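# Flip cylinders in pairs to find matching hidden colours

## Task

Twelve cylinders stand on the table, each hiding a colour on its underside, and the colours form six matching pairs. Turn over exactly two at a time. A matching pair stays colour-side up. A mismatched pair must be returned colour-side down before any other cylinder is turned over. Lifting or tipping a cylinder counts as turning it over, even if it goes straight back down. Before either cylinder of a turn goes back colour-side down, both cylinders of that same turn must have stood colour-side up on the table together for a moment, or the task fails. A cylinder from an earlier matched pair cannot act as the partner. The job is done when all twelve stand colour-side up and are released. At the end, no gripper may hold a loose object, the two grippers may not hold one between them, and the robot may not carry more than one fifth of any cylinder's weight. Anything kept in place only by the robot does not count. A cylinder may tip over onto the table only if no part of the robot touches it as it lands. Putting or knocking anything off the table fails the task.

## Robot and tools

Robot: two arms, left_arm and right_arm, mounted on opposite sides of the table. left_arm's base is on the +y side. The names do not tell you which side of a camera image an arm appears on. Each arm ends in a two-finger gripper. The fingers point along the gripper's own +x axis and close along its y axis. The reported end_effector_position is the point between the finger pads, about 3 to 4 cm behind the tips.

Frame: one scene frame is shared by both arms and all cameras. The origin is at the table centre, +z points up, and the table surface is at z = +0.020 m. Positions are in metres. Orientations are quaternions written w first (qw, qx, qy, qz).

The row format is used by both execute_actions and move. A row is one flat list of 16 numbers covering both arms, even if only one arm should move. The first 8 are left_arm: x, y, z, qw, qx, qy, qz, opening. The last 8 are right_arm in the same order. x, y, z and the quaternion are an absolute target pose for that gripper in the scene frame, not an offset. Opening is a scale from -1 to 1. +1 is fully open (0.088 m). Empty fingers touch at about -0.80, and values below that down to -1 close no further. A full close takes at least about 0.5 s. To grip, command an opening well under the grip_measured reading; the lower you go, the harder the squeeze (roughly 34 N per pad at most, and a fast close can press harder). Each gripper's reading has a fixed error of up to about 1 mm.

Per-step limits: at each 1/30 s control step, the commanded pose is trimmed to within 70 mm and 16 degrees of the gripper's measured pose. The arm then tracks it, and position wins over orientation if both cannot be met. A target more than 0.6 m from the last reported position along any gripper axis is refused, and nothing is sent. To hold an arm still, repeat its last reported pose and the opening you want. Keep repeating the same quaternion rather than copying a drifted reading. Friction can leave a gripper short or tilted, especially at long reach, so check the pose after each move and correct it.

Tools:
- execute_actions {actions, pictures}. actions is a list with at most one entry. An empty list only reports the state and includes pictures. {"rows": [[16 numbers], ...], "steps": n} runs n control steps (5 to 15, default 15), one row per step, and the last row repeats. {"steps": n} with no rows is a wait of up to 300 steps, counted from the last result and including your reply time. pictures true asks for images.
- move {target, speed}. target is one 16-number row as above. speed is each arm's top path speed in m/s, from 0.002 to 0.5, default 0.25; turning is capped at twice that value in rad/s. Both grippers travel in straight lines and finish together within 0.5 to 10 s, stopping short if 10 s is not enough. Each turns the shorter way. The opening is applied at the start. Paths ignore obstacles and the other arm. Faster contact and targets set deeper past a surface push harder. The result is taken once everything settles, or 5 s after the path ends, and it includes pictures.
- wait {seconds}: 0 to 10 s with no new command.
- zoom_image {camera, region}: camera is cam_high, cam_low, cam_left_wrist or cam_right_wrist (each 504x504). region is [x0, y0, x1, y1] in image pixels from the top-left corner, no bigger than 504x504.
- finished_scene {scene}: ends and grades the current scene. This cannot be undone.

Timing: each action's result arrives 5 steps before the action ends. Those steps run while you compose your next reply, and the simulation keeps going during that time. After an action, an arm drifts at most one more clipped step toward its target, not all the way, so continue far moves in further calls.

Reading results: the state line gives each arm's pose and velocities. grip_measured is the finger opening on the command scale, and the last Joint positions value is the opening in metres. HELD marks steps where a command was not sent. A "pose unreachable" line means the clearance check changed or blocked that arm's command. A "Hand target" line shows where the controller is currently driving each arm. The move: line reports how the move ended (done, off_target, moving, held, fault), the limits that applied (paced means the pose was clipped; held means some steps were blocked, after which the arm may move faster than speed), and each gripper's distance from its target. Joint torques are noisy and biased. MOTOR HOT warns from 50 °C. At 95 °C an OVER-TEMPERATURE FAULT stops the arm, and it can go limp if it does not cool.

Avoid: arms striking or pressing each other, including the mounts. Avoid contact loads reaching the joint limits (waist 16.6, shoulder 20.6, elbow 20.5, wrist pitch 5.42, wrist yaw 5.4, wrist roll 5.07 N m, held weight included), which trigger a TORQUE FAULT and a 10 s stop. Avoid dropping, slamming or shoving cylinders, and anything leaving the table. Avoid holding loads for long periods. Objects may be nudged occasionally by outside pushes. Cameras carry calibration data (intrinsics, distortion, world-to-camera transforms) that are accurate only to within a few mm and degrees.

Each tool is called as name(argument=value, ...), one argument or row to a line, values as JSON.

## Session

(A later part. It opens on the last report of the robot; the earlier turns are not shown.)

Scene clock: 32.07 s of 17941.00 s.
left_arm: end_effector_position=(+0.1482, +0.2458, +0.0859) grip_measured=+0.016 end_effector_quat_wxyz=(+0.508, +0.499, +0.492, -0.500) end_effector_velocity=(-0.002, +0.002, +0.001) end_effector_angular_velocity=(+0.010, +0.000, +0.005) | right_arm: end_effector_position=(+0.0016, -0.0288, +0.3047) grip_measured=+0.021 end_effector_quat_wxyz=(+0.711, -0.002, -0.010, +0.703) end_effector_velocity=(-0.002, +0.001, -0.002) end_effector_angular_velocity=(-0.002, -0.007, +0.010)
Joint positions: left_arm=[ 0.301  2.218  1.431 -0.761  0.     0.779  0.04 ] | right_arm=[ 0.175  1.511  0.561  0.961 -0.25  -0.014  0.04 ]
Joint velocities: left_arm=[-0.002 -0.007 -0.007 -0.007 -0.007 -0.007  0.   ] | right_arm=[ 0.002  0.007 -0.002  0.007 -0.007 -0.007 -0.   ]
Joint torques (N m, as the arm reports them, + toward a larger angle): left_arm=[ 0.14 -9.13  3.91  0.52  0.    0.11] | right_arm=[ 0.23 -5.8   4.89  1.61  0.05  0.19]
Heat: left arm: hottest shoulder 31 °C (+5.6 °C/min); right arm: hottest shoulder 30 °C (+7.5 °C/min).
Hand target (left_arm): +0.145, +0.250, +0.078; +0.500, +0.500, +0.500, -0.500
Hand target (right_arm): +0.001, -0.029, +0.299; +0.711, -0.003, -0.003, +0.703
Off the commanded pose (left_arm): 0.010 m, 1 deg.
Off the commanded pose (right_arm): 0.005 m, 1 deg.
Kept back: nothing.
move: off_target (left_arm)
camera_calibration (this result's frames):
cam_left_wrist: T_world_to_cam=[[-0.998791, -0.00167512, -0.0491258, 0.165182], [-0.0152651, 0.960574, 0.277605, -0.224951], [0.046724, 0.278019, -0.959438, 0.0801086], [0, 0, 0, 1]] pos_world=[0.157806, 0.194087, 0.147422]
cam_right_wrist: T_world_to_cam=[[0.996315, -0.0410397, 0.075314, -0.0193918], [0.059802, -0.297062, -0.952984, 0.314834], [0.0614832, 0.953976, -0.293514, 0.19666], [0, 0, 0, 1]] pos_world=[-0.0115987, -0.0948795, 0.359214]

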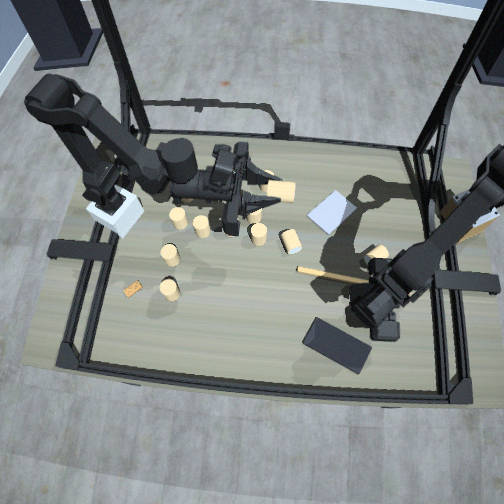

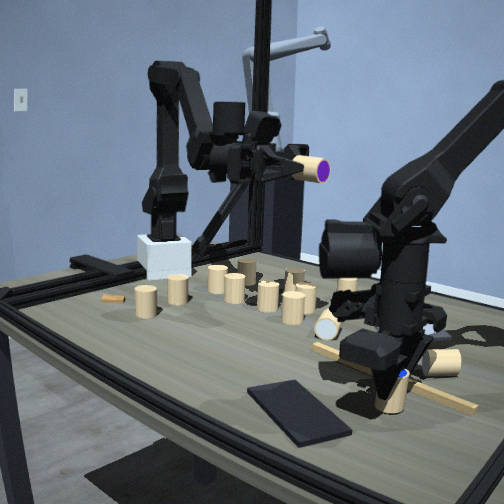

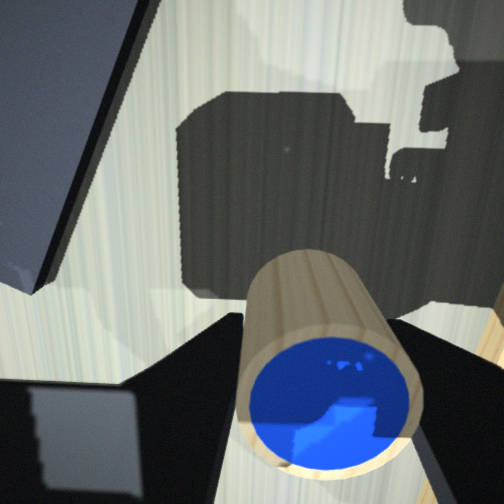

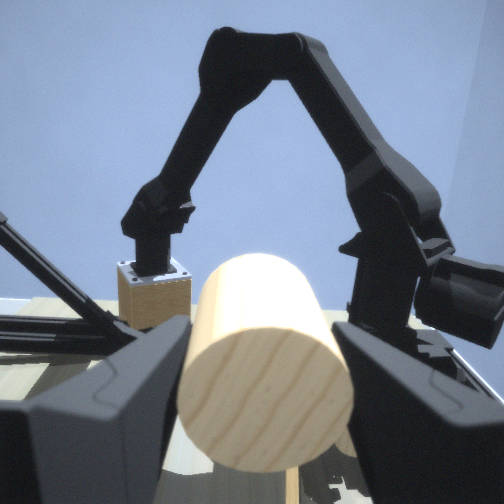

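move(
  target=[0.145,0.25,0.078,0.5,0.5,0.5,-0.5,0.6,0,-0.03,0.3,0.707,0,0,0.707,-0.3],
)

move(
  target=[0.145,0.25,0.15,0.5,0.5,0.5,-0.5,0.6,0,-0.03,0.3,0.707,0,0,0.707,-0.3],
  speed=0.4,
)

move(
  target=[-0.004,0.1,0.305,0.5,0.5,-0.5,-0.5,0.8,0,-0.03,0.3,0.707,0,0,0.707,-0.3],
  speed=0.5,
)

move(
  target=[-0.004,0.024,0.305,0.5,0.5,-0.5,-0.5,0.6,0,-0.03,0.3,0.707,0,0,0.707,-0.3],
)

move(
  target=[-0.004,0.024,0.305,0.5,0.5,-0.5,-0.5,-0.3,0,-0.03,0.3,0.707,0,0,0.707,-0.3],
)

Scene clock: 33.07 s of 17941.00 s.
left_arm: end_effector_position=(+0.1482, +0.2459, +0.0858) grip_measured=+0.598 end_effector_quat_wxyz=(+0.508, +0.500, +0.492, -0.500) end_effector_velocity=(-0.003, +0.000, +0.000) end_effector_angular_velocity=(-0.000, +0.010, +0.005) | right_arm: end_effector_position=(+0.0002, -0.0287, +0.3050) grip_measured=+0.022 end_effector_quat_wxyz=(+0.708, +0.001, -0.008, +0.707) end_effector_velocity=(+0.000, +0.000, -0.003) end_effector_angular_velocity=(-0.012, -0.004, -0.005)
Joint positions: left_arm=[ 0.301  2.218  1.431 -0.761 -0.     0.779  0.068] | right_arm=[ 0.176  1.511  0.561  0.963 -0.259 -0.006  0.04 ]
Joint velocities: left_arm=[-0.002 -0.002 -0.002 -0.007  0.007 -0.007  0.001] | right_arm=[ 0.002  0.002 -0.002 -0.007  0.007 -0.007  0.   ]
Joint torques (N m, as the arm reports them, + toward a larger angle): left_arm=[ 0.05 -9.3   3.63  0.51  0.05  0.09] | right_arm=[-0.14 -6.66  4.97  1.25 -0.13  0.18]
Heat: left arm: hottest shoulder 31 °C (+5.4 °C/min); right arm: hottest shoulder 30 °C (+7.3 °C/min).
Hand target (left_arm): +0.145, +0.250, +0.078; +0.500, +0.500, +0.500, -0.500
Hand target (right_arm): -0.000, -0.030, +0.300; +0.707, +0.000, -0.000, +0.707
Off the commanded pose (left_arm): 0.009 m, 1 deg.
Off the commanded pose (right_arm): 0.005 m, 1 deg.
Kept back: nothing.
move: off_target (left_arm)
camera_calibration (this result's frames):
cam_left_wrist: T_world_to_cam=[[-0.998791, -0.00165732, -0.0491295, 0.165175], [-0.0152742, 0.960424, 0.278123, -0.224992], [0.0467242, 0.278537, -0.959288, 0.0798076], [0, 0, 0, 1]] pos_world=[0.15781, 0.194132, 0.147249]
cam_right_wrist: T_world_to_cam=[[0.997223, -0.0323229, 0.0670907, -0.0152567], [0.0546286, -0.294773, -0.954005, 0.315582], [0.0506127, 0.955021, -0.292189, 0.196356], [0, 0, 0, 1]] pos_world=[-0.0119636, -0.0949919, 0.359464]

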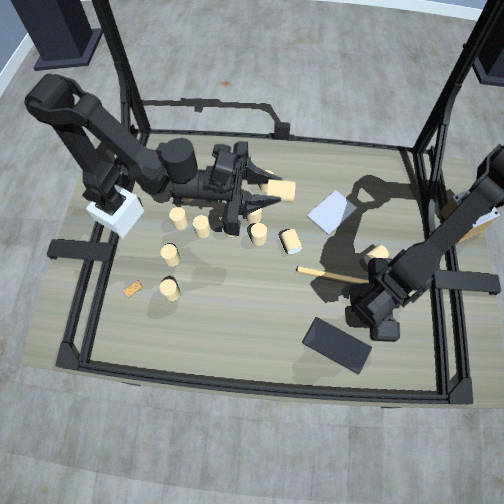

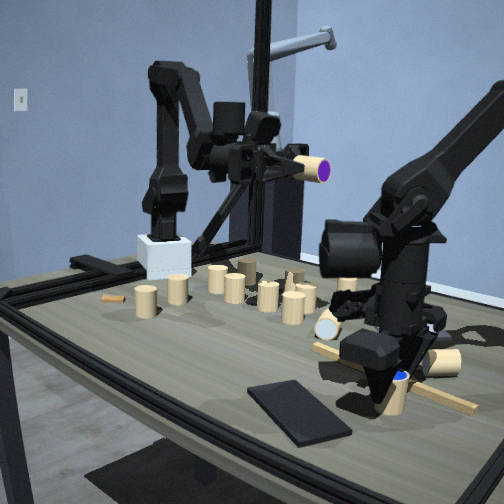

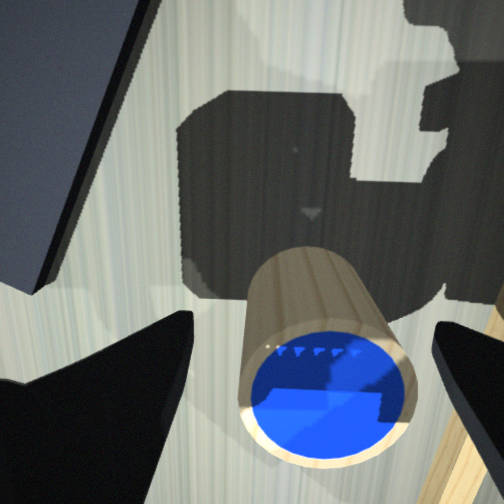

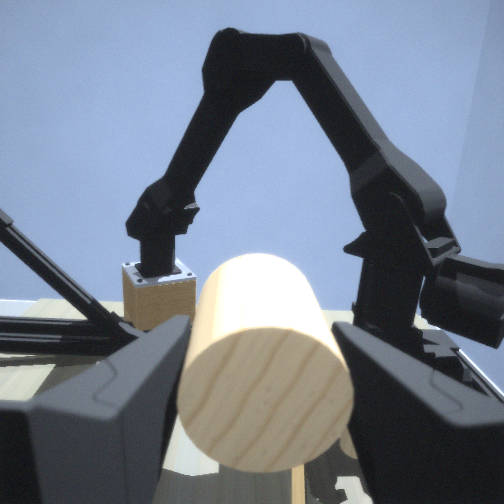

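Scene clock: 33.97 s of 17941.00 s.
left_arm: end_effector_position=(+0.1423, +0.2518, +0.1440) grip_measured=+0.600 end_effector_quat_wxyz=(+0.495, +0.500, +0.506, -0.500) end_effector_velocity=(-0.004, +0.004, +0.000) end_effector_angular_velocity=(+0.021, +0.010, +0.019) | right_arm: end_effector_position=(+0.0001, -0.0287, +0.3047) grip_measured=+0.022 end_effector_quat_wxyz=(+0.708, +0.001, -0.007, +0.707) end_effector_velocity=(+0.002, -0.000, -0.003) end_effector_angular_velocity=(-0.012, -0.004, -0.010)
Joint positions: left_arm=[ 0.301  2.121  1.527 -0.993 -0.     0.779  0.068] | right_arm=[ 0.176  1.511  0.561  0.963 -0.259 -0.005  0.04 ]
Joint velocities: left_arm=[-0.002 -0.002 -0.002 -0.022 -0.007 -0.022  0.   ] | right_arm=[-0.002  0.002 -0.002 -0.007  0.007 -0.007 -0.   ]
Joint torques (N m, as the arm reports them, + toward a larger angle): left_arm=[  0.   -12.12   6.     0.15  -0.01   0.1 ] | right_arm=[-0.18 -6.64  4.94  1.24 -0.12  0.19]
Heat: left arm: hottest shoulder 31 °C (+5.3 °C/min); right arm: hottest shoulder 30 °C (+7.1 °C/min).
Hand target (left_arm): +0.145, +0.250, +0.150; +0.500, +0.500, +0.500, -0.500
Hand target (right_arm): -0.000, -0.030, +0.300; +0.707, -0.000, +0.000, +0.707
Off the commanded pose (left_arm): 0.007 m, 1 deg.
Off the commanded pose (right_arm): 0.005 m, 1 deg.
Kept back: nothing.
move: done
camera_calibration (this result's frames):
cam_left_wrist: T_world_to_cam=[[-0.999756, -0.000682075, -0.0220784, 0.158186], [-0.00737712, 0.952443, 0.304628, -0.249901], [0.0208206, 0.304716, -0.952216, 0.130374], [0, 0, 0, 1]] pos_world=[0.153589, 0.198397, 0.203764]
cam_right_wrist: T_world_to_cam=[[0.997274, -0.0318884, 0.0665428, -0.0149906], [0.0541959, -0.295456, -0.953818, 0.315268], [0.0500762, 0.954824, -0.292922, 0.196564], [0, 0, 0, 1]] pos_world=[-0.0119797, -0.0950148, 0.359284]

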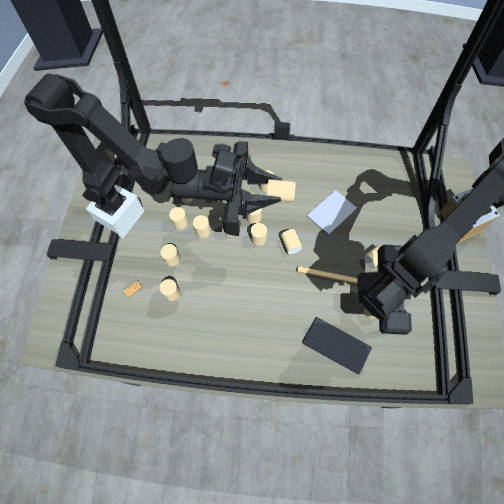

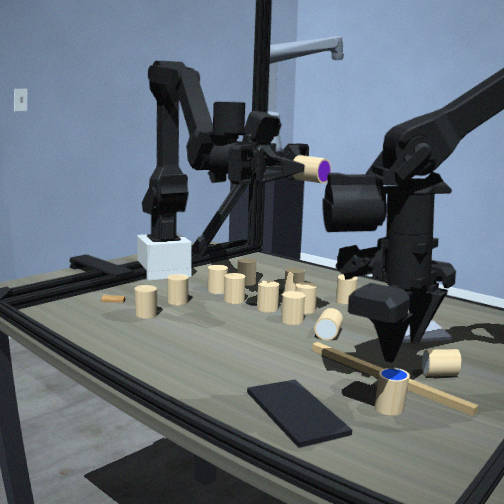

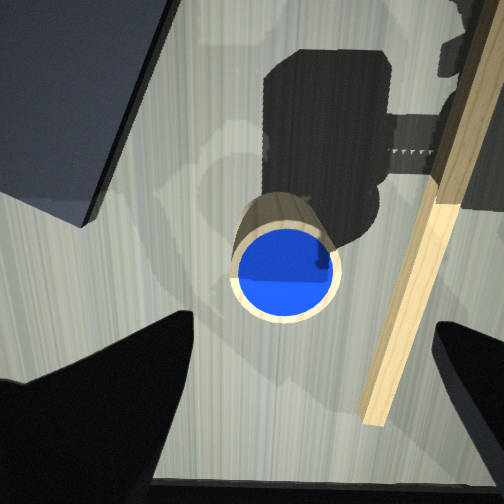

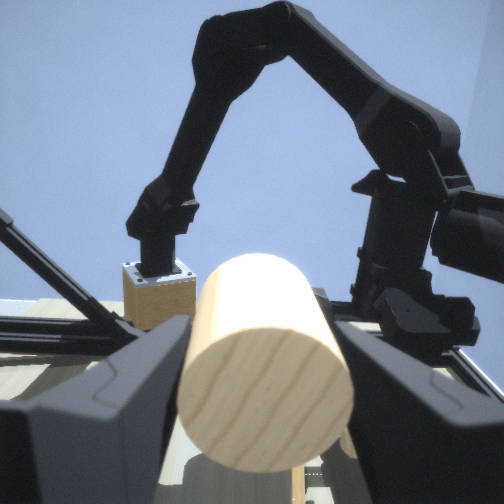

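Scene clock: 36.70 s of 17941.00 s.
left_arm: end_effector_position=(-0.0055, +0.1046, +0.3084) grip_measured=+0.800 end_effector_quat_wxyz=(+0.499, +0.500, -0.499, -0.502) end_effector_velocity=(+0.000, -0.000, -0.006) end_effector_angular_velocity=(+0.015, -0.000, +0.005) | right_arm: end_effector_position=(+0.0001, -0.0287, +0.3047) grip_measured=+0.022 end_effector_quat_wxyz=(+0.708, +0.001, -0.007, +0.707) end_effector_velocity=(+0.002, -0.001, -0.004) end_effector_angular_velocity=(-0.012, +0.010, +0.000)
Joint positions: left_arm=[-0.044  1.706  0.689  1.014  0.437  1.57   0.078] | right_arm=[ 0.176  1.511  0.561  0.963 -0.259 -0.005  0.04 ]
Joint velocities: left_arm=[-0.002  0.007 -0.002 -0.007 -0.007  0.007 -0.   ] | right_arm=[-0.007  0.002 -0.002 -0.007 -0.007  0.007  0.   ]
Joint torques (N m, as the arm reports them, + toward a larger angle): left_arm=[-0.37 -6.12  6.14  1.81  0.17  0.04] | right_arm=[-0.16 -6.64  5.02  1.25 -0.12  0.19]
Heat: left arm: hottest shoulder 32 °C (+6.5 °C/min); right arm: hottest shoulder 30 °C (+6.5 °C/min).
Hand target (left_arm): -0.006, +0.102, +0.307; +0.497, +0.499, -0.502, -0.503
Hand target (right_arm): -0.000, -0.030, +0.300; +0.707, +0.000, -0.000, +0.707
Off the commanded pose (left_arm): 0.006 m, 0 deg.
Off the commanded pose (right_arm): 0.005 m, 1 deg.
Kept back: nothing.
move: done
camera_calibration (this result's frames):
cam_left_wrist: T_world_to_cam=[[-0.00208233, -0.0299968, -0.999548, 0.323992], [0.956483, 0.29159, -0.0107433, 0.0108748], [0.29178, -0.956073, 0.0280843, 0.16584], [0, 0, 0, 1]] pos_world=[-0.0581156, 0.165103, 0.319305]
cam_right_wrist: T_world_to_cam=[[0.997274, -0.0318884, 0.0665428, -0.0149906], [0.0541959, -0.295456, -0.953818, 0.315268], [0.0500762, 0.954824, -0.292922, 0.196564], [0, 0, 0, 1]] pos_world=[-0.0119797, -0.0950148, 0.359284]

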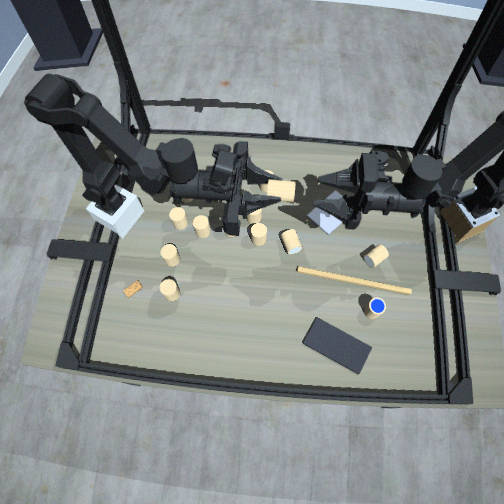

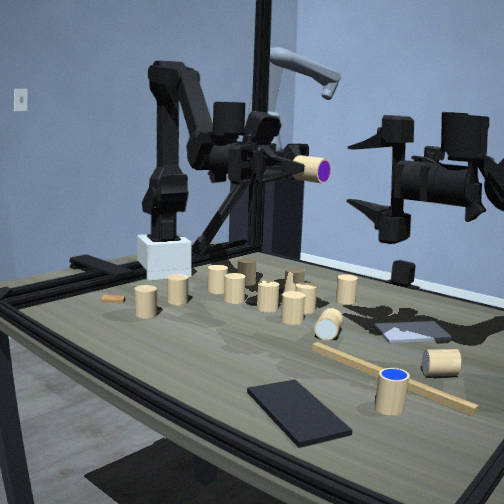

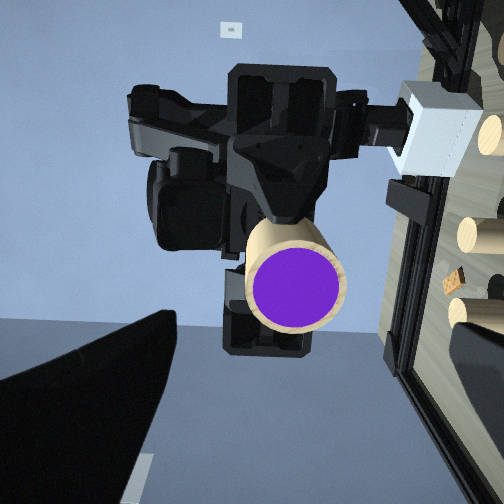

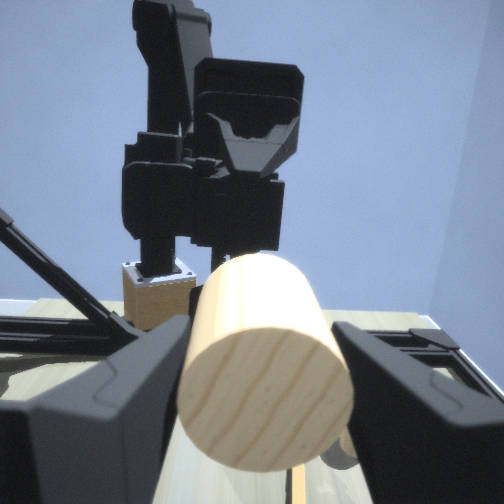

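Scene clock: 37.70 s of 17941.00 s.
left_arm: end_effector_position=(-0.0042, +0.0277, +0.3084) grip_measured=+0.600 end_effector_quat_wxyz=(+0.501, +0.499, -0.502, -0.498) end_effector_velocity=(-0.004, -0.003, -0.002) end_effector_angular_velocity=(+0.007, +0.010, -0.015) | right_arm: end_effector_position=(+0.0001, -0.0288, +0.3045) grip_measured=+0.022 end_effector_quat_wxyz=(+0.708, +0.001, -0.007, +0.707) end_effector_velocity=(-0.000, -0.001, -0.005) end_effector_angular_velocity=(-0.021, -0.002, +0.005)
Joint positions: left_arm=[-0.129  1.939  0.992  0.954  0.351  1.57   0.068] | right_arm=[ 0.176  1.511  0.561  0.963 -0.259 -0.005  0.04 ]
Joint velocities: left_arm=[-0.007  0.007  0.007 -0.007  0.007 -0.007 -0.   ] | right_arm=[-0.002 -0.002 -0.002 -0.022 -0.007 -0.007 -0.   ]
Joint torques (N m, as the arm reports them, + toward a larger angle): left_arm=[-0.07 -8.05  6.65  1.43 -0.04 -0.04] | right_arm=[-0.17 -6.63  4.99  1.25 -0.12  0.19]
Heat: left arm: hottest shoulder 32 °C (+6.4 °C/min); right arm: hottest shoulder 30 °C (+6.4 °C/min).
Hand target (left_arm): -0.004, +0.024, +0.305; +0.500, +0.500, -0.500, -0.500
Hand target (right_arm): -0.000, -0.030, +0.300; +0.707, -0.000, +0.000, +0.707
Off the commanded pose (left_arm): 0.005 m, 0 deg.
Off the commanded pose (right_arm): 0.005 m, 1 deg.
Kept back: nothing.
move: done
camera_calibration (this result's frames):
cam_left_wrist: T_world_to_cam=[[0.0019367, -0.0399088, -0.999201, 0.32184], [0.955854, 0.293677, -0.00987699, 0.0317446], [0.293837, -0.955071, 0.0387158, 0.0886958], [0, 0, 0, 1]] pos_world=[-0.0570286, 0.0882324, 0.318463]
cam_right_wrist: T_world_to_cam=[[0.997287, -0.0318394, 0.0663703, -0.0149072], [0.0540085, -0.296159, -0.953611, 0.314943], [0.0500186, 0.954608, -0.293636, 0.196763], [0, 0, 0, 1]] pos_world=[-0.0119846, -0.0950333, 0.359099]

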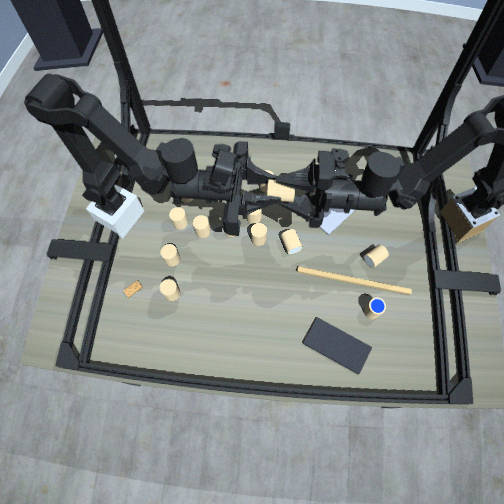

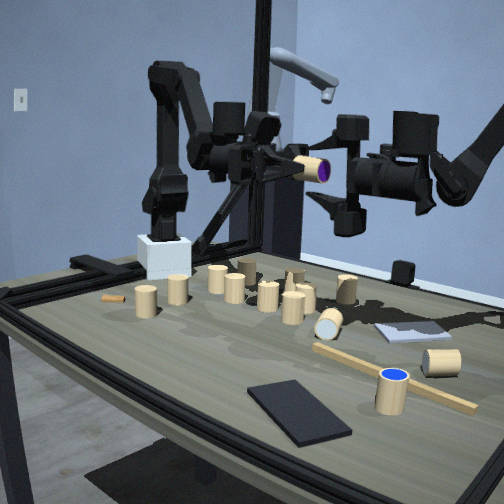

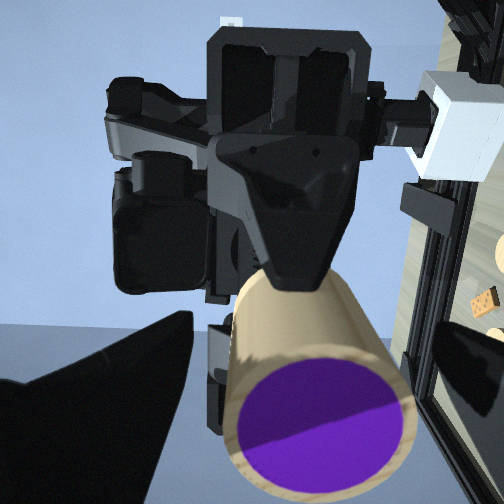

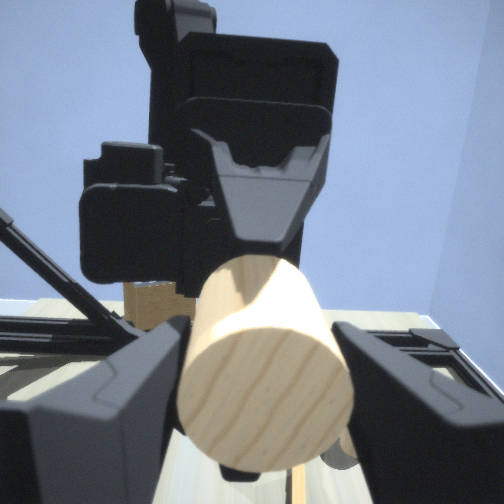

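Scene clock: 38.40 s of 17941.00 s.
left_arm: end_effector_position=(-0.0040, +0.0274, +0.3096) grip_measured=+0.020 end_effector_quat_wxyz=(+0.502, +0.498, -0.503, -0.497) end_effector_velocity=(-0.000, -0.000, -0.004) end_effector_angular_velocity=(+0.011, +0.012, +0.005) | right_arm: end_effector_position=(+0.0002, -0.0289, +0.3032) grip_measured=+0.022 end_effector_quat_wxyz=(+0.708, +0.000, -0.005, +0.707) end_effector_velocity=(-0.000, -0.001, -0.002) end_effector_angular_velocity=(-0.007, +0.009, +0.005)
Joint positions: left_arm=[-0.129  1.939  0.994  0.956  0.35   1.57   0.04 ] | right_arm=[ 0.175  1.512  0.559  0.959 -0.26  -0.005  0.04 ]
Joint velocities: left_arm=[-0.002  0.002 -0.002 -0.007 -0.007 -0.007 -0.   ] | right_arm=[-0.002 -0.002 -0.002 -0.007 -0.007  0.007 -0.   ]
Joint torques (N m, as the arm reports them, + toward a larger angle): left_arm=[-0.35 -7.91  6.5   1.32 -0.07  0.01] | right_arm=[-0.14 -6.63  5.17  1.46 -0.12  0.15]
Heat: left arm: hottest shoulder 32 °C (+6.2 °C/min); right arm: hottest shoulder 30 °C (+6.2 °C/min).
Hand target (left_arm): -0.004, +0.024, +0.305; +0.500, +0.500, -0.500, -0.500
Hand target (right_arm): +0.000, -0.030, +0.300; +0.707, -0.000, +0.000, +0.707
Off the commanded pose (left_arm): 0.006 m, 1 deg.
Off the commanded pose (right_arm): 0.003 m, 1 deg.
Kept back: nothing.
move: done
camera_calibration (this result's frames):
cam_left_wrist: T_world_to_cam=[[0.00287705, -0.0434888, -0.99905, 0.323117], [0.955752, 0.294003, -0.0100456, 0.0317256], [0.29416, -0.954815, 0.0424103, 0.0871147], [0, 0, 0, 1]] pos_world=[-0.0568771, 0.0879029, 0.319434]
cam_right_wrist: T_world_to_cam=[[0.997414, -0.0315428, 0.0645764, -0.0143365], [0.0521625, -0.300374, -0.952394, 0.313198], [0.0494383, 0.9533, -0.297952, 0.197816], [0, 0, 0, 1]] pos_world=[-0.0118174, -0.0949537, 0.358154]

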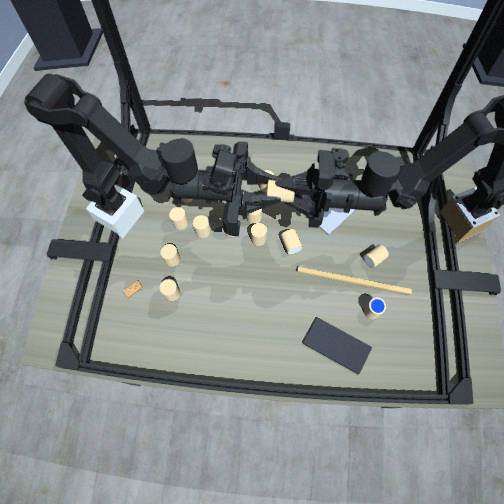

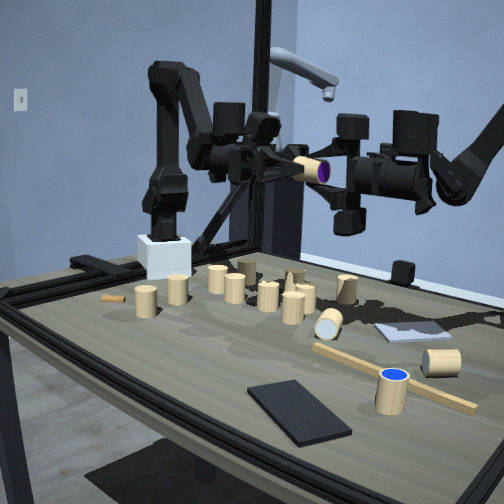

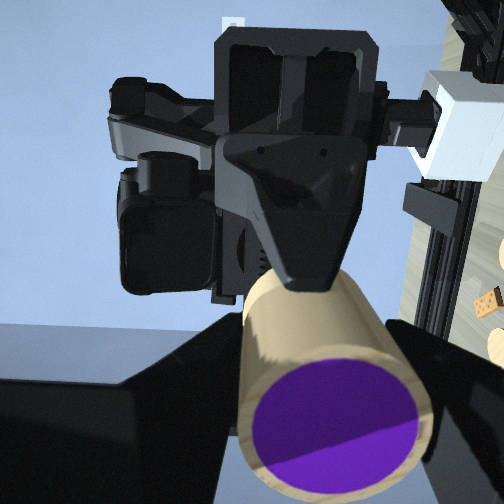

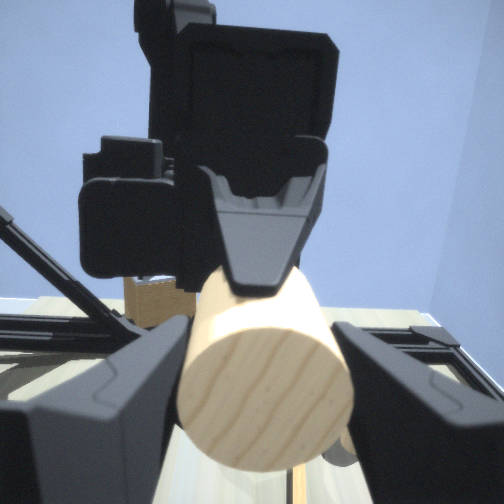

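execute_actions(
  actions=[
    {"rows":[[-0.004,0.024,0.305,0.5,0.5,-0.5,-0.5,-0.3,0,-0.03,0.3,0.707,0,0,0.707,0.6]],"steps":12},
  ],
)

move(
  target=[-0.004,0.07,0.305,0.5,0.5,-0.5,-0.5,-0.3,0,-0.08,0.3,0.707,0,0,0.707,0.6],
  speed=0.4,
)

move(
  target=[-0.02,0.165,0.13,0,0.707,0,-0.707,-0.3,0,-0.1,0.3,0.707,0,0,0.707,0.6],
  speed=0.5,
)

move(
  target=[-0.02,0.165,0.075,0,0.707,0,-0.707,-0.3,0,-0.1,0.3,0.707,0,0,0.707,0.6],
  speed=0.15,
)

move(
  target=[-0.02,0.165,0.075,0,0.707,0,-0.707,0.5,0,-0.1,0.3,0.707,0,0,0.707,0.6],
)

Scene clock: 39.23 s of 17941.00 s.
left_arm: end_effector_position=(-0.0041, +0.0270, +0.3070) grip_measured=+0.020 end_effector_quat_wxyz=(+0.501, +0.499, -0.500, -0.500) end_effector_velocity=(-0.002, -0.001, -0.004) end_effector_angular_velocity=(+0.011, +0.011, -0.010) | right_arm: end_effector_position=(+0.0002, -0.0289, +0.3032) grip_measured=+0.496 end_effector_quat_wxyz=(+0.708, +0.000, -0.005, +0.707) end_effector_velocity=(-0.002, -0.001, -0.002) end_effector_angular_velocity=(-0.007, -0.006, +0.019)
Joint positions: left_arm=[-0.129  1.943  0.995  0.951  0.35   1.57   0.04 ] | right_arm=[ 0.175  1.512  0.559  0.959 -0.26  -0.004  0.063]
Joint velocities: left_arm=[-0.002  0.007  0.002 -0.007  0.007 -0.007 -0.   ] | right_arm=[-0.002 -0.002 -0.002 -0.007 -0.022 -0.007  0.06 ]
Joint torques (N m, as the arm reports them, + toward a larger angle): left_arm=[-0.12 -8.38  6.72  1.63 -0.07  0.03] | right_arm=[-0.12 -6.66  5.24  1.45 -0.1   0.16]
Heat: left arm: hottest shoulder 32 °C (+6.1 °C/min); right arm: hottest shoulder 30 °C (+6.1 °C/min).
Steps of this call (steps 1 to 18: nothing new was sent; steps 19 to 25: the first 7 steps of this action). Readings (end_effector_position):
19: left_arm (-0.0042, +0.0273, +0.3096) | right_arm (+0.0002, -0.0289, +0.3032)
20: left_arm (-0.0042, +0.0273, +0.3095) | right_arm (+0.0002, -0.0289, +0.3032)
22: left_arm (-0.0042, +0.0272, +0.3085) | right_arm (+0.0002, -0.0289, +0.3032)
25: the state above

Scene clock: 40.63 s of 17941.00 s.
left_arm: end_effector_position=(-0.0035, +0.0664, +0.3028) grip_measured=+0.018 end_effector_quat_wxyz=(+0.500, +0.500, -0.498, -0.502) end_effector_velocity=(+0.001, +0.002, +0.001) end_effector_angular_velocity=(+0.002, +0.023, +0.010) | right_arm: end_effector_position=(+0.0002, -0.0771, +0.3027) grip_measured=+0.600 end_effector_quat_wxyz=(+0.707, +0.000, -0.005, +0.707) end_effector_velocity=(-0.001, -0.004, -0.001) end_effector_angular_velocity=(-0.002, -0.007, +0.005)
Joint positions: left_arm=[-0.088  1.838  0.829  1.004  0.391  1.57   0.04 ] | right_arm=[ 0.117  1.308  0.398  0.917 -0.319 -0.004  0.068]
Joint velocities: left_arm=[ 0.002 -0.012 -0.007 -0.007 -0.007 -0.022  0.   ] | right_arm=[-0.002 -0.017 -0.012 -0.007 -0.007 -0.007  0.   ]
Joint torques (N m, as the arm reports them, + toward a larger angle): left_arm=[  0.3  -10.38   4.36   1.88   0.17   0.  ] | right_arm=[-0.3  -6.17  4.9   1.17 -0.12  0.18]
Heat: left arm: hottest shoulder 32 °C (+5.9 °C/min); right arm: hottest shoulder 30 °C (+5.9 °C/min).
Hand target (left_arm): -0.004, +0.070, +0.305; +0.500, +0.500, -0.500, -0.500
Hand target (right_arm): +0.000, -0.080, +0.300; +0.707, +0.000, +0.000, +0.707
Off your previous action's commanded pose (left_arm): 0.004 m, 0 deg at its last step (step 5 of this call).
Off your previous action's commanded pose (right_arm): 0.003 m, 1 deg at its last step (step 5 of this call).
Off the commanded pose (left_arm): 0.004 m, 0 deg.
Off the commanded pose (right_arm): 0.004 m, 1 deg.
Kept back: nothing.
move: done
camera_calibration (this result's frames):
cam_left_wrist: T_world_to_cam=[[-0.00281682, -0.0285271, -0.999589, 0.317093], [0.955692, 0.29416, -0.0110881, 0.0199329], [0.294355, -0.95533, 0.0264345, 0.129427], [0, 0, 0, 1]] pos_world=[-0.0562539, 0.126827, 0.313763]
cam_right_wrist: T_world_to_cam=[[0.997455, -0.0303689, 0.0645033, -0.0157684], [0.0524226, -0.300776, -0.952253, 0.298146], [0.04832, 0.953211, -0.298418, 0.24375], [0, 0, 0, 1]] pos_world=[-0.0116793, -0.143149, 0.357667]

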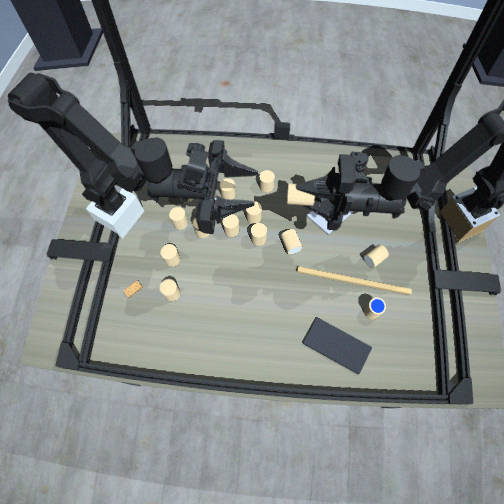

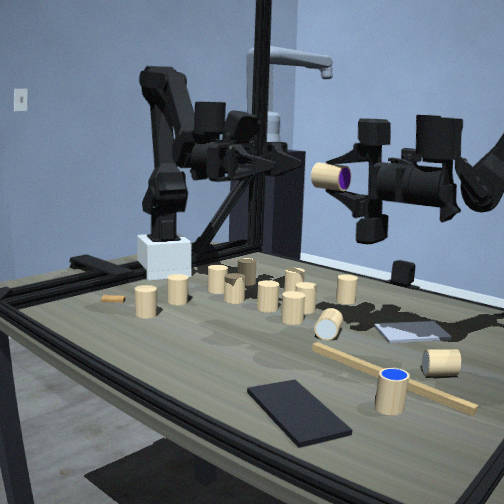

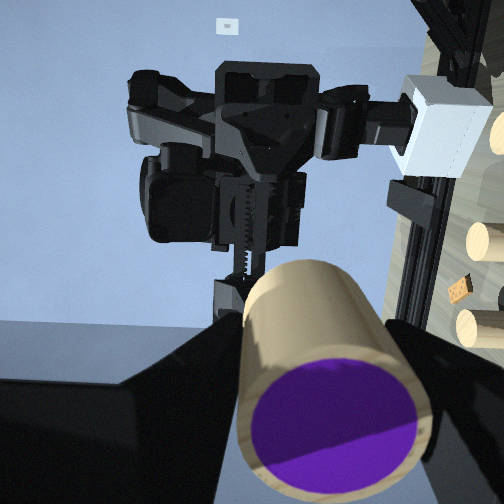

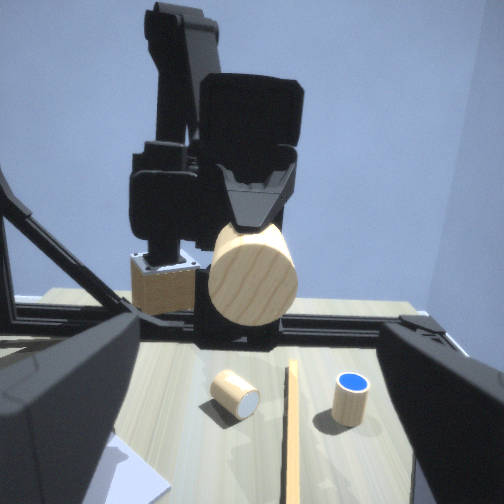

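Scene clock: 42.77 s of 17941.00 s.
left_arm: end_effector_position=(-0.0194, +0.1646, +0.1311) grip_measured=+0.016 end_effector_quat_wxyz=(+0.007, +0.705, -0.002, -0.709) end_effector_velocity=(-0.002, +0.007, -0.002) end_effector_angular_velocity=(+0.051, +0.009, +0.005) | right_arm: end_effector_position=(+0.0001, -0.0976, +0.3031) grip_measured=+0.600 end_effector_quat_wxyz=(+0.707, +0.000, -0.005, +0.707) end_effector_velocity=(+0.001, -0.001, -0.003) end_effector_angular_velocity=(-0.016, -0.001, -0.000)
Joint positions: left_arm=[-0.174  2.089  1.421 -0.893  0.01   1.868  0.04 ] | right_arm=[ 0.085  1.205  0.338  0.875 -0.352 -0.004  0.068]
Joint velocities: left_arm=[-0.002  0.017  0.017 -0.051 -0.007 -0.007  0.   ] | right_arm=[-0.007 -0.007 -0.002 -0.022 -0.007 -0.007 -0.   ]
Joint torques (N m, as the arm reports them, + toward a larger angle): left_arm=[-0.23 -8.53  5.78  0.15 -0.1  -0.06] | right_arm=[-0.32 -5.36  5.03  1.15 -0.12  0.16]
Heat: left arm: hottest shoulder 32 °C (+5.6 °C/min); right arm: hottest shoulder 30 °C (+5.6 °C/min).
Hand target (left_arm): -0.020, +0.163, +0.128; +0.004, +0.705, +0.002, -0.709
Hand target (right_arm): -0.000, -0.100, +0.300; +0.707, +0.000, +0.000, +0.707
Off the commanded pose (left_arm): 0.001 m, 1 deg.
Off the commanded pose (right_arm): 0.004 m, 1 deg.
Kept back: nothing.
move: done
camera_calibration (this result's frames):
cam_left_wrist: T_world_to_cam=[[-0.00757298, 0.99892, -0.0458414, -0.146043], [0.957709, 0.0204318, 0.287012, 0.0104039], [0.287639, -0.0417292, -0.95683, 0.210798], [0, 0, 0, 1]] pos_world=[-0.0717035, 0.15447, 0.192017]
cam_right_wrist: T_world_to_cam=[[0.997447, -0.0296503, 0.064961, -0.0163696], [0.053107, -0.300125, -0.95242, 0.292525], [0.047736, 0.953439, -0.297784, 0.263176], [0, 0, 0, 1]] pos_world=[-0.0117703, -0.163614, 0.358039]

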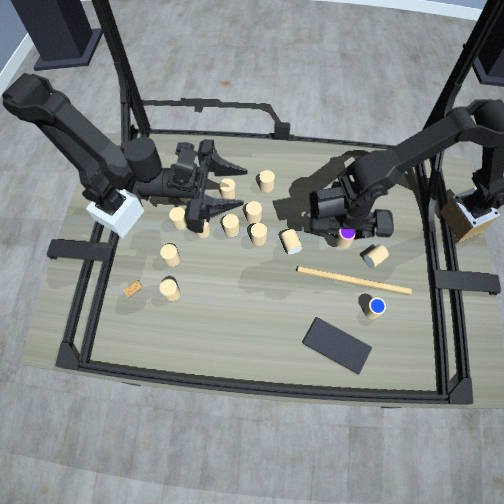

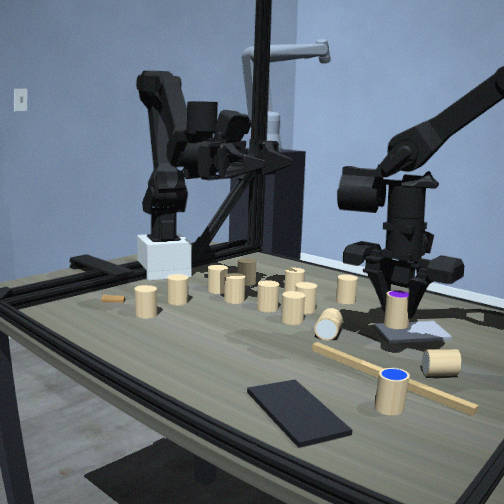

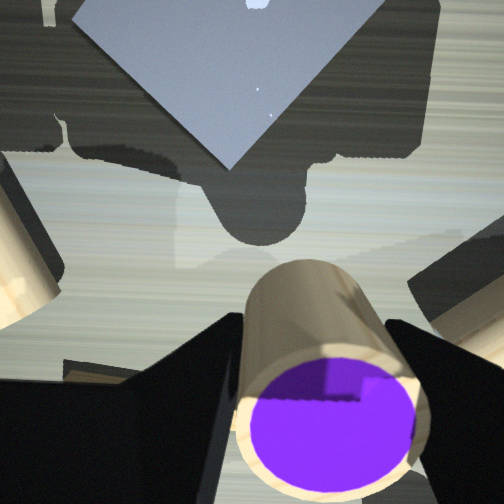

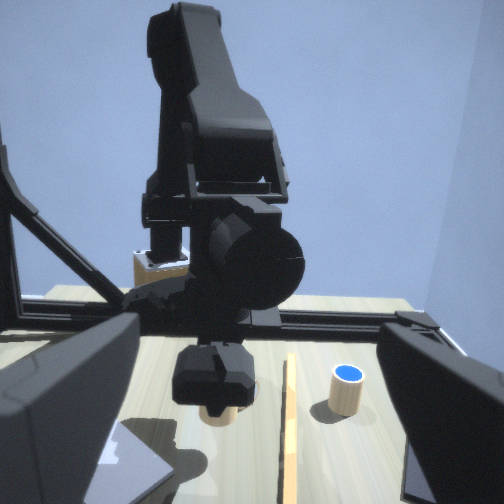

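Scene clock: 43.63 s of 17941.00 s.
left_arm: end_effector_position=(-0.0182, +0.1613, +0.0822) grip_measured=+0.016 end_effector_quat_wxyz=(+0.009, +0.708, -0.005, -0.706) end_effector_velocity=(-0.002, +0.001, -0.004) end_effector_angular_velocity=(+0.009, -0.005, +0.000) | right_arm: end_effector_position=(+0.0002, -0.0976, +0.3031) grip_measured=+0.600 end_effector_quat_wxyz=(+0.707, +0.000, -0.005, +0.707) end_effector_velocity=(-0.002, -0.000, -0.002) end_effector_angular_velocity=(-0.007, -0.020, +0.010)
Joint positions: left_arm=[-0.176  2.184  1.356 -0.723  0.003  1.868  0.04 ] | right_arm=[ 0.084  1.205  0.338  0.875 -0.352 -0.004  0.068]
Joint velocities: left_arm=[-0.007  0.007 -0.007  0.007 -0.007 -0.007 -0.001] | right_arm=[ 0.002 -0.002 -0.002 -0.007 -0.007 -0.022 -0.   ]
Joint torques (N m, as the arm reports them, + toward a larger angle): left_arm=[-0.02 -9.17  3.71  0.45 -0.17  0.03] | right_arm=[-0.32 -5.41  5.02  1.14 -0.12  0.15]
Heat: left arm: hottest shoulder 32 °C (+5.5 °C/min); right arm: hottest shoulder 30 °C (+5.5 °C/min).
Hand target (left_arm): -0.020, +0.165, +0.075; +0.000, +0.707, -0.000, -0.707
Hand target (right_arm): +0.000, -0.100, +0.300; +0.707, +0.000, -0.000, +0.707
Off the commanded pose (left_arm): 0.008 m, 1 deg.
Off the commanded pose (right_arm): 0.004 m, 1 deg.
Kept back: nothing.
move: done
camera_calibration (this result's frames):
cam_left_wrist: T_world_to_cam=[[-0.00493008, 0.998605, -0.0525715, -0.14427], [0.955046, 0.0202854, 0.295762, 0.0225819], [0.296416, -0.04875, -0.953814, 0.164628], [0, 0, 0, 1]] pos_world=[-0.0710764, 0.151636, 0.142761]
cam_right_wrist: T_world_to_cam=[[0.997436, -0.0300308, 0.064961, -0.0165353], [0.0529925, -0.300145, -0.95242, 0.292508], [0.0480997, 0.953421, -0.297784, 0.263193], [0, 0, 0, 1]] pos_world=[-0.0116673, -0.163635, 0.358039]

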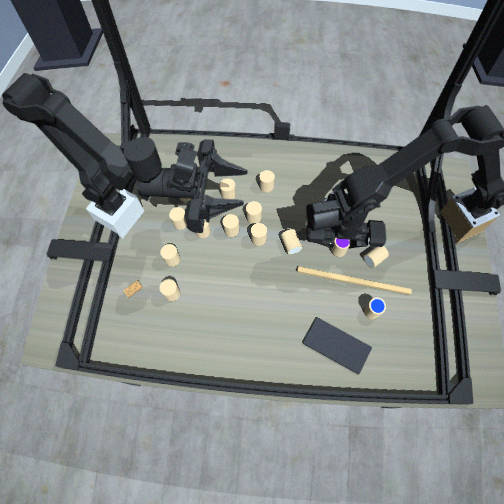

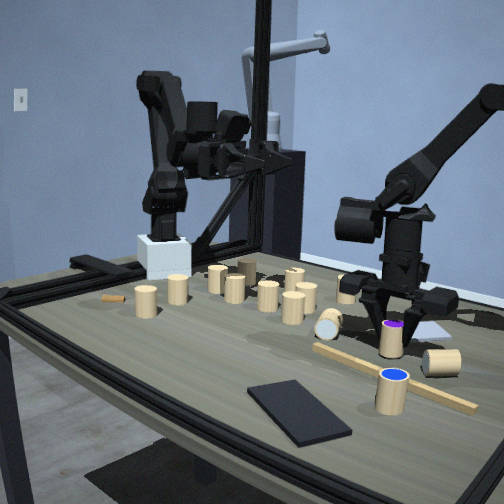

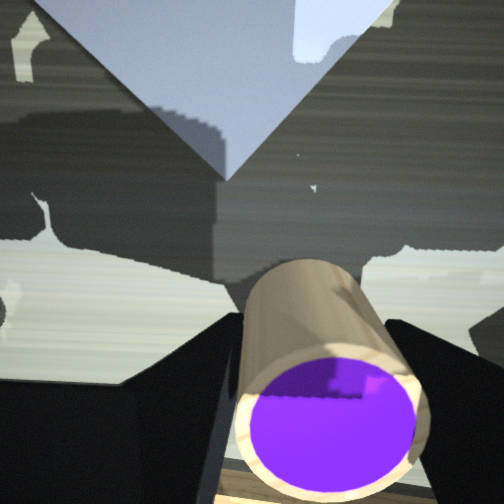

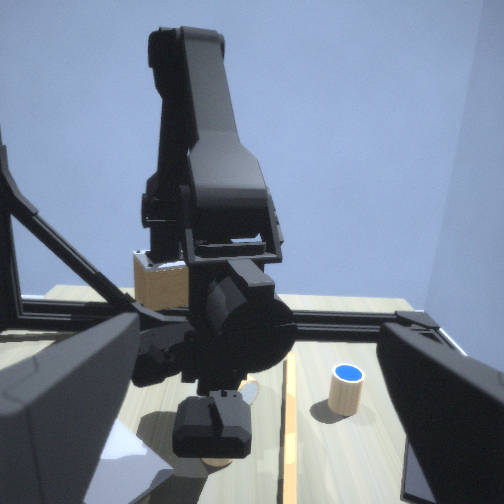

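Scene clock: 44.33 s of 17941.00 s.
left_arm: end_effector_position=(-0.0181, +0.1611, +0.0821) grip_measured=+0.498 end_effector_quat_wxyz=(+0.009, +0.708, -0.005, -0.706) end_effector_velocity=(-0.000, +0.009, +0.000) end_effector_angular_velocity=(+0.041, -0.010, +0.005) | right_arm: end_effector_position=(+0.0002, -0.0977, +0.3031) grip_measured=+0.600 end_effector_quat_wxyz=(+0.707, +0.000, -0.005, +0.707) end_effector_velocity=(-0.000, -0.002, -0.002) end_effector_angular_velocity=(-0.007, +0.010, -0.005)
Joint positions: left_arm=[-0.176  2.185  1.356 -0.722  0.003  1.868  0.063] | right_arm=[ 0.084  1.205  0.338  0.875 -0.352 -0.004  0.068]
Joint velocities: left_arm=[-0.002 -0.002 -0.002 -0.037 -0.022 -0.007  0.001] | right_arm=[ 0.002 -0.007 -0.007 -0.007  0.007  0.007 -0.   ]
Joint torques (N m, as the arm reports them, + toward a larger angle): left_arm=[-0.03 -8.71  3.68  0.47 -0.06  0.06] | right_arm=[-0.3  -5.39  5.03  1.14 -0.12  0.15]
Heat: left arm: hottest shoulder 32 °C (+5.4 °C/min); right arm: hottest shoulder 30 °C (+5.4 °C/min).
Hand target (left_arm): -0.020, +0.165, +0.075; -0.000, +0.707, +0.000, -0.707
Hand target (right_arm): -0.000, -0.100, +0.300; +0.707, +0.000, -0.000, +0.707
Off the commanded pose (left_arm): 0.008 m, 1 deg.
Off the commanded pose (right_arm): 0.004 m, 1 deg.
Kept back: nothing.
move: done
camera_calibration (this result's frames):
cam_left_wrist: T_world_to_cam=[[-0.00490626, 0.998572, -0.053188, -0.144051], [0.954871, 0.0204745, 0.296315, 0.0224383], [0.296981, -0.0493338, -0.953608, 0.164545], [0, 0, 0, 1]] pos_world=[-0.070999, 0.151504, 0.1426]
cam_right_wrist: T_world_to_cam=[[0.997436, -0.0300308, 0.064961, -0.0165033], [0.0529925, -0.300145, -0.95242, 0.292449], [0.0480997, 0.953421, -0.297784, 0.263268], [0, 0, 0, 1]] pos_world=[-0.0116997, -0.163724, 0.358003]

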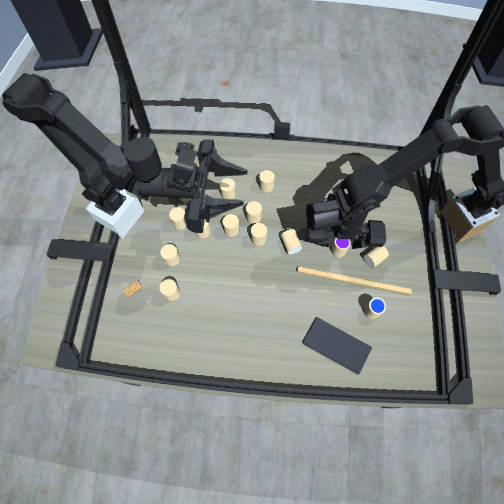

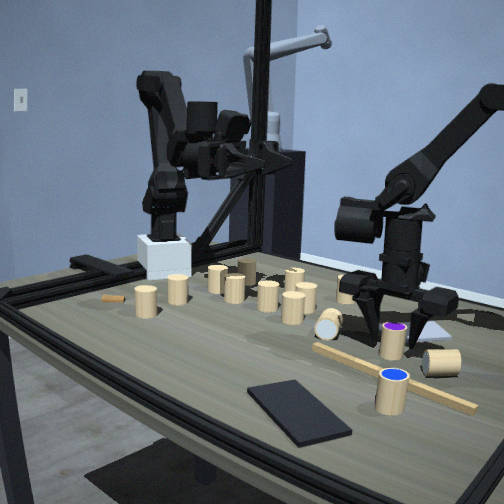

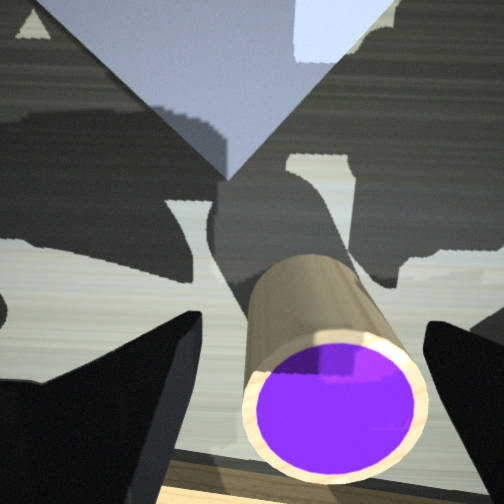

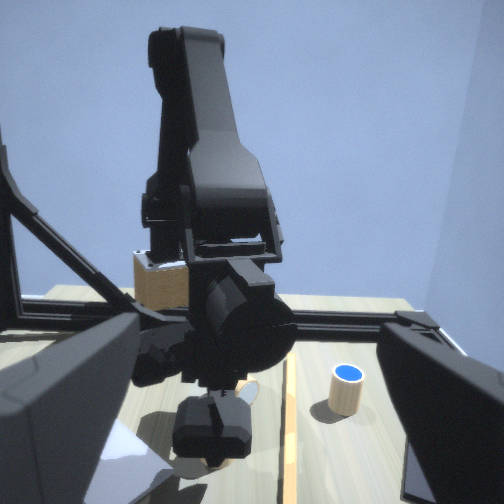

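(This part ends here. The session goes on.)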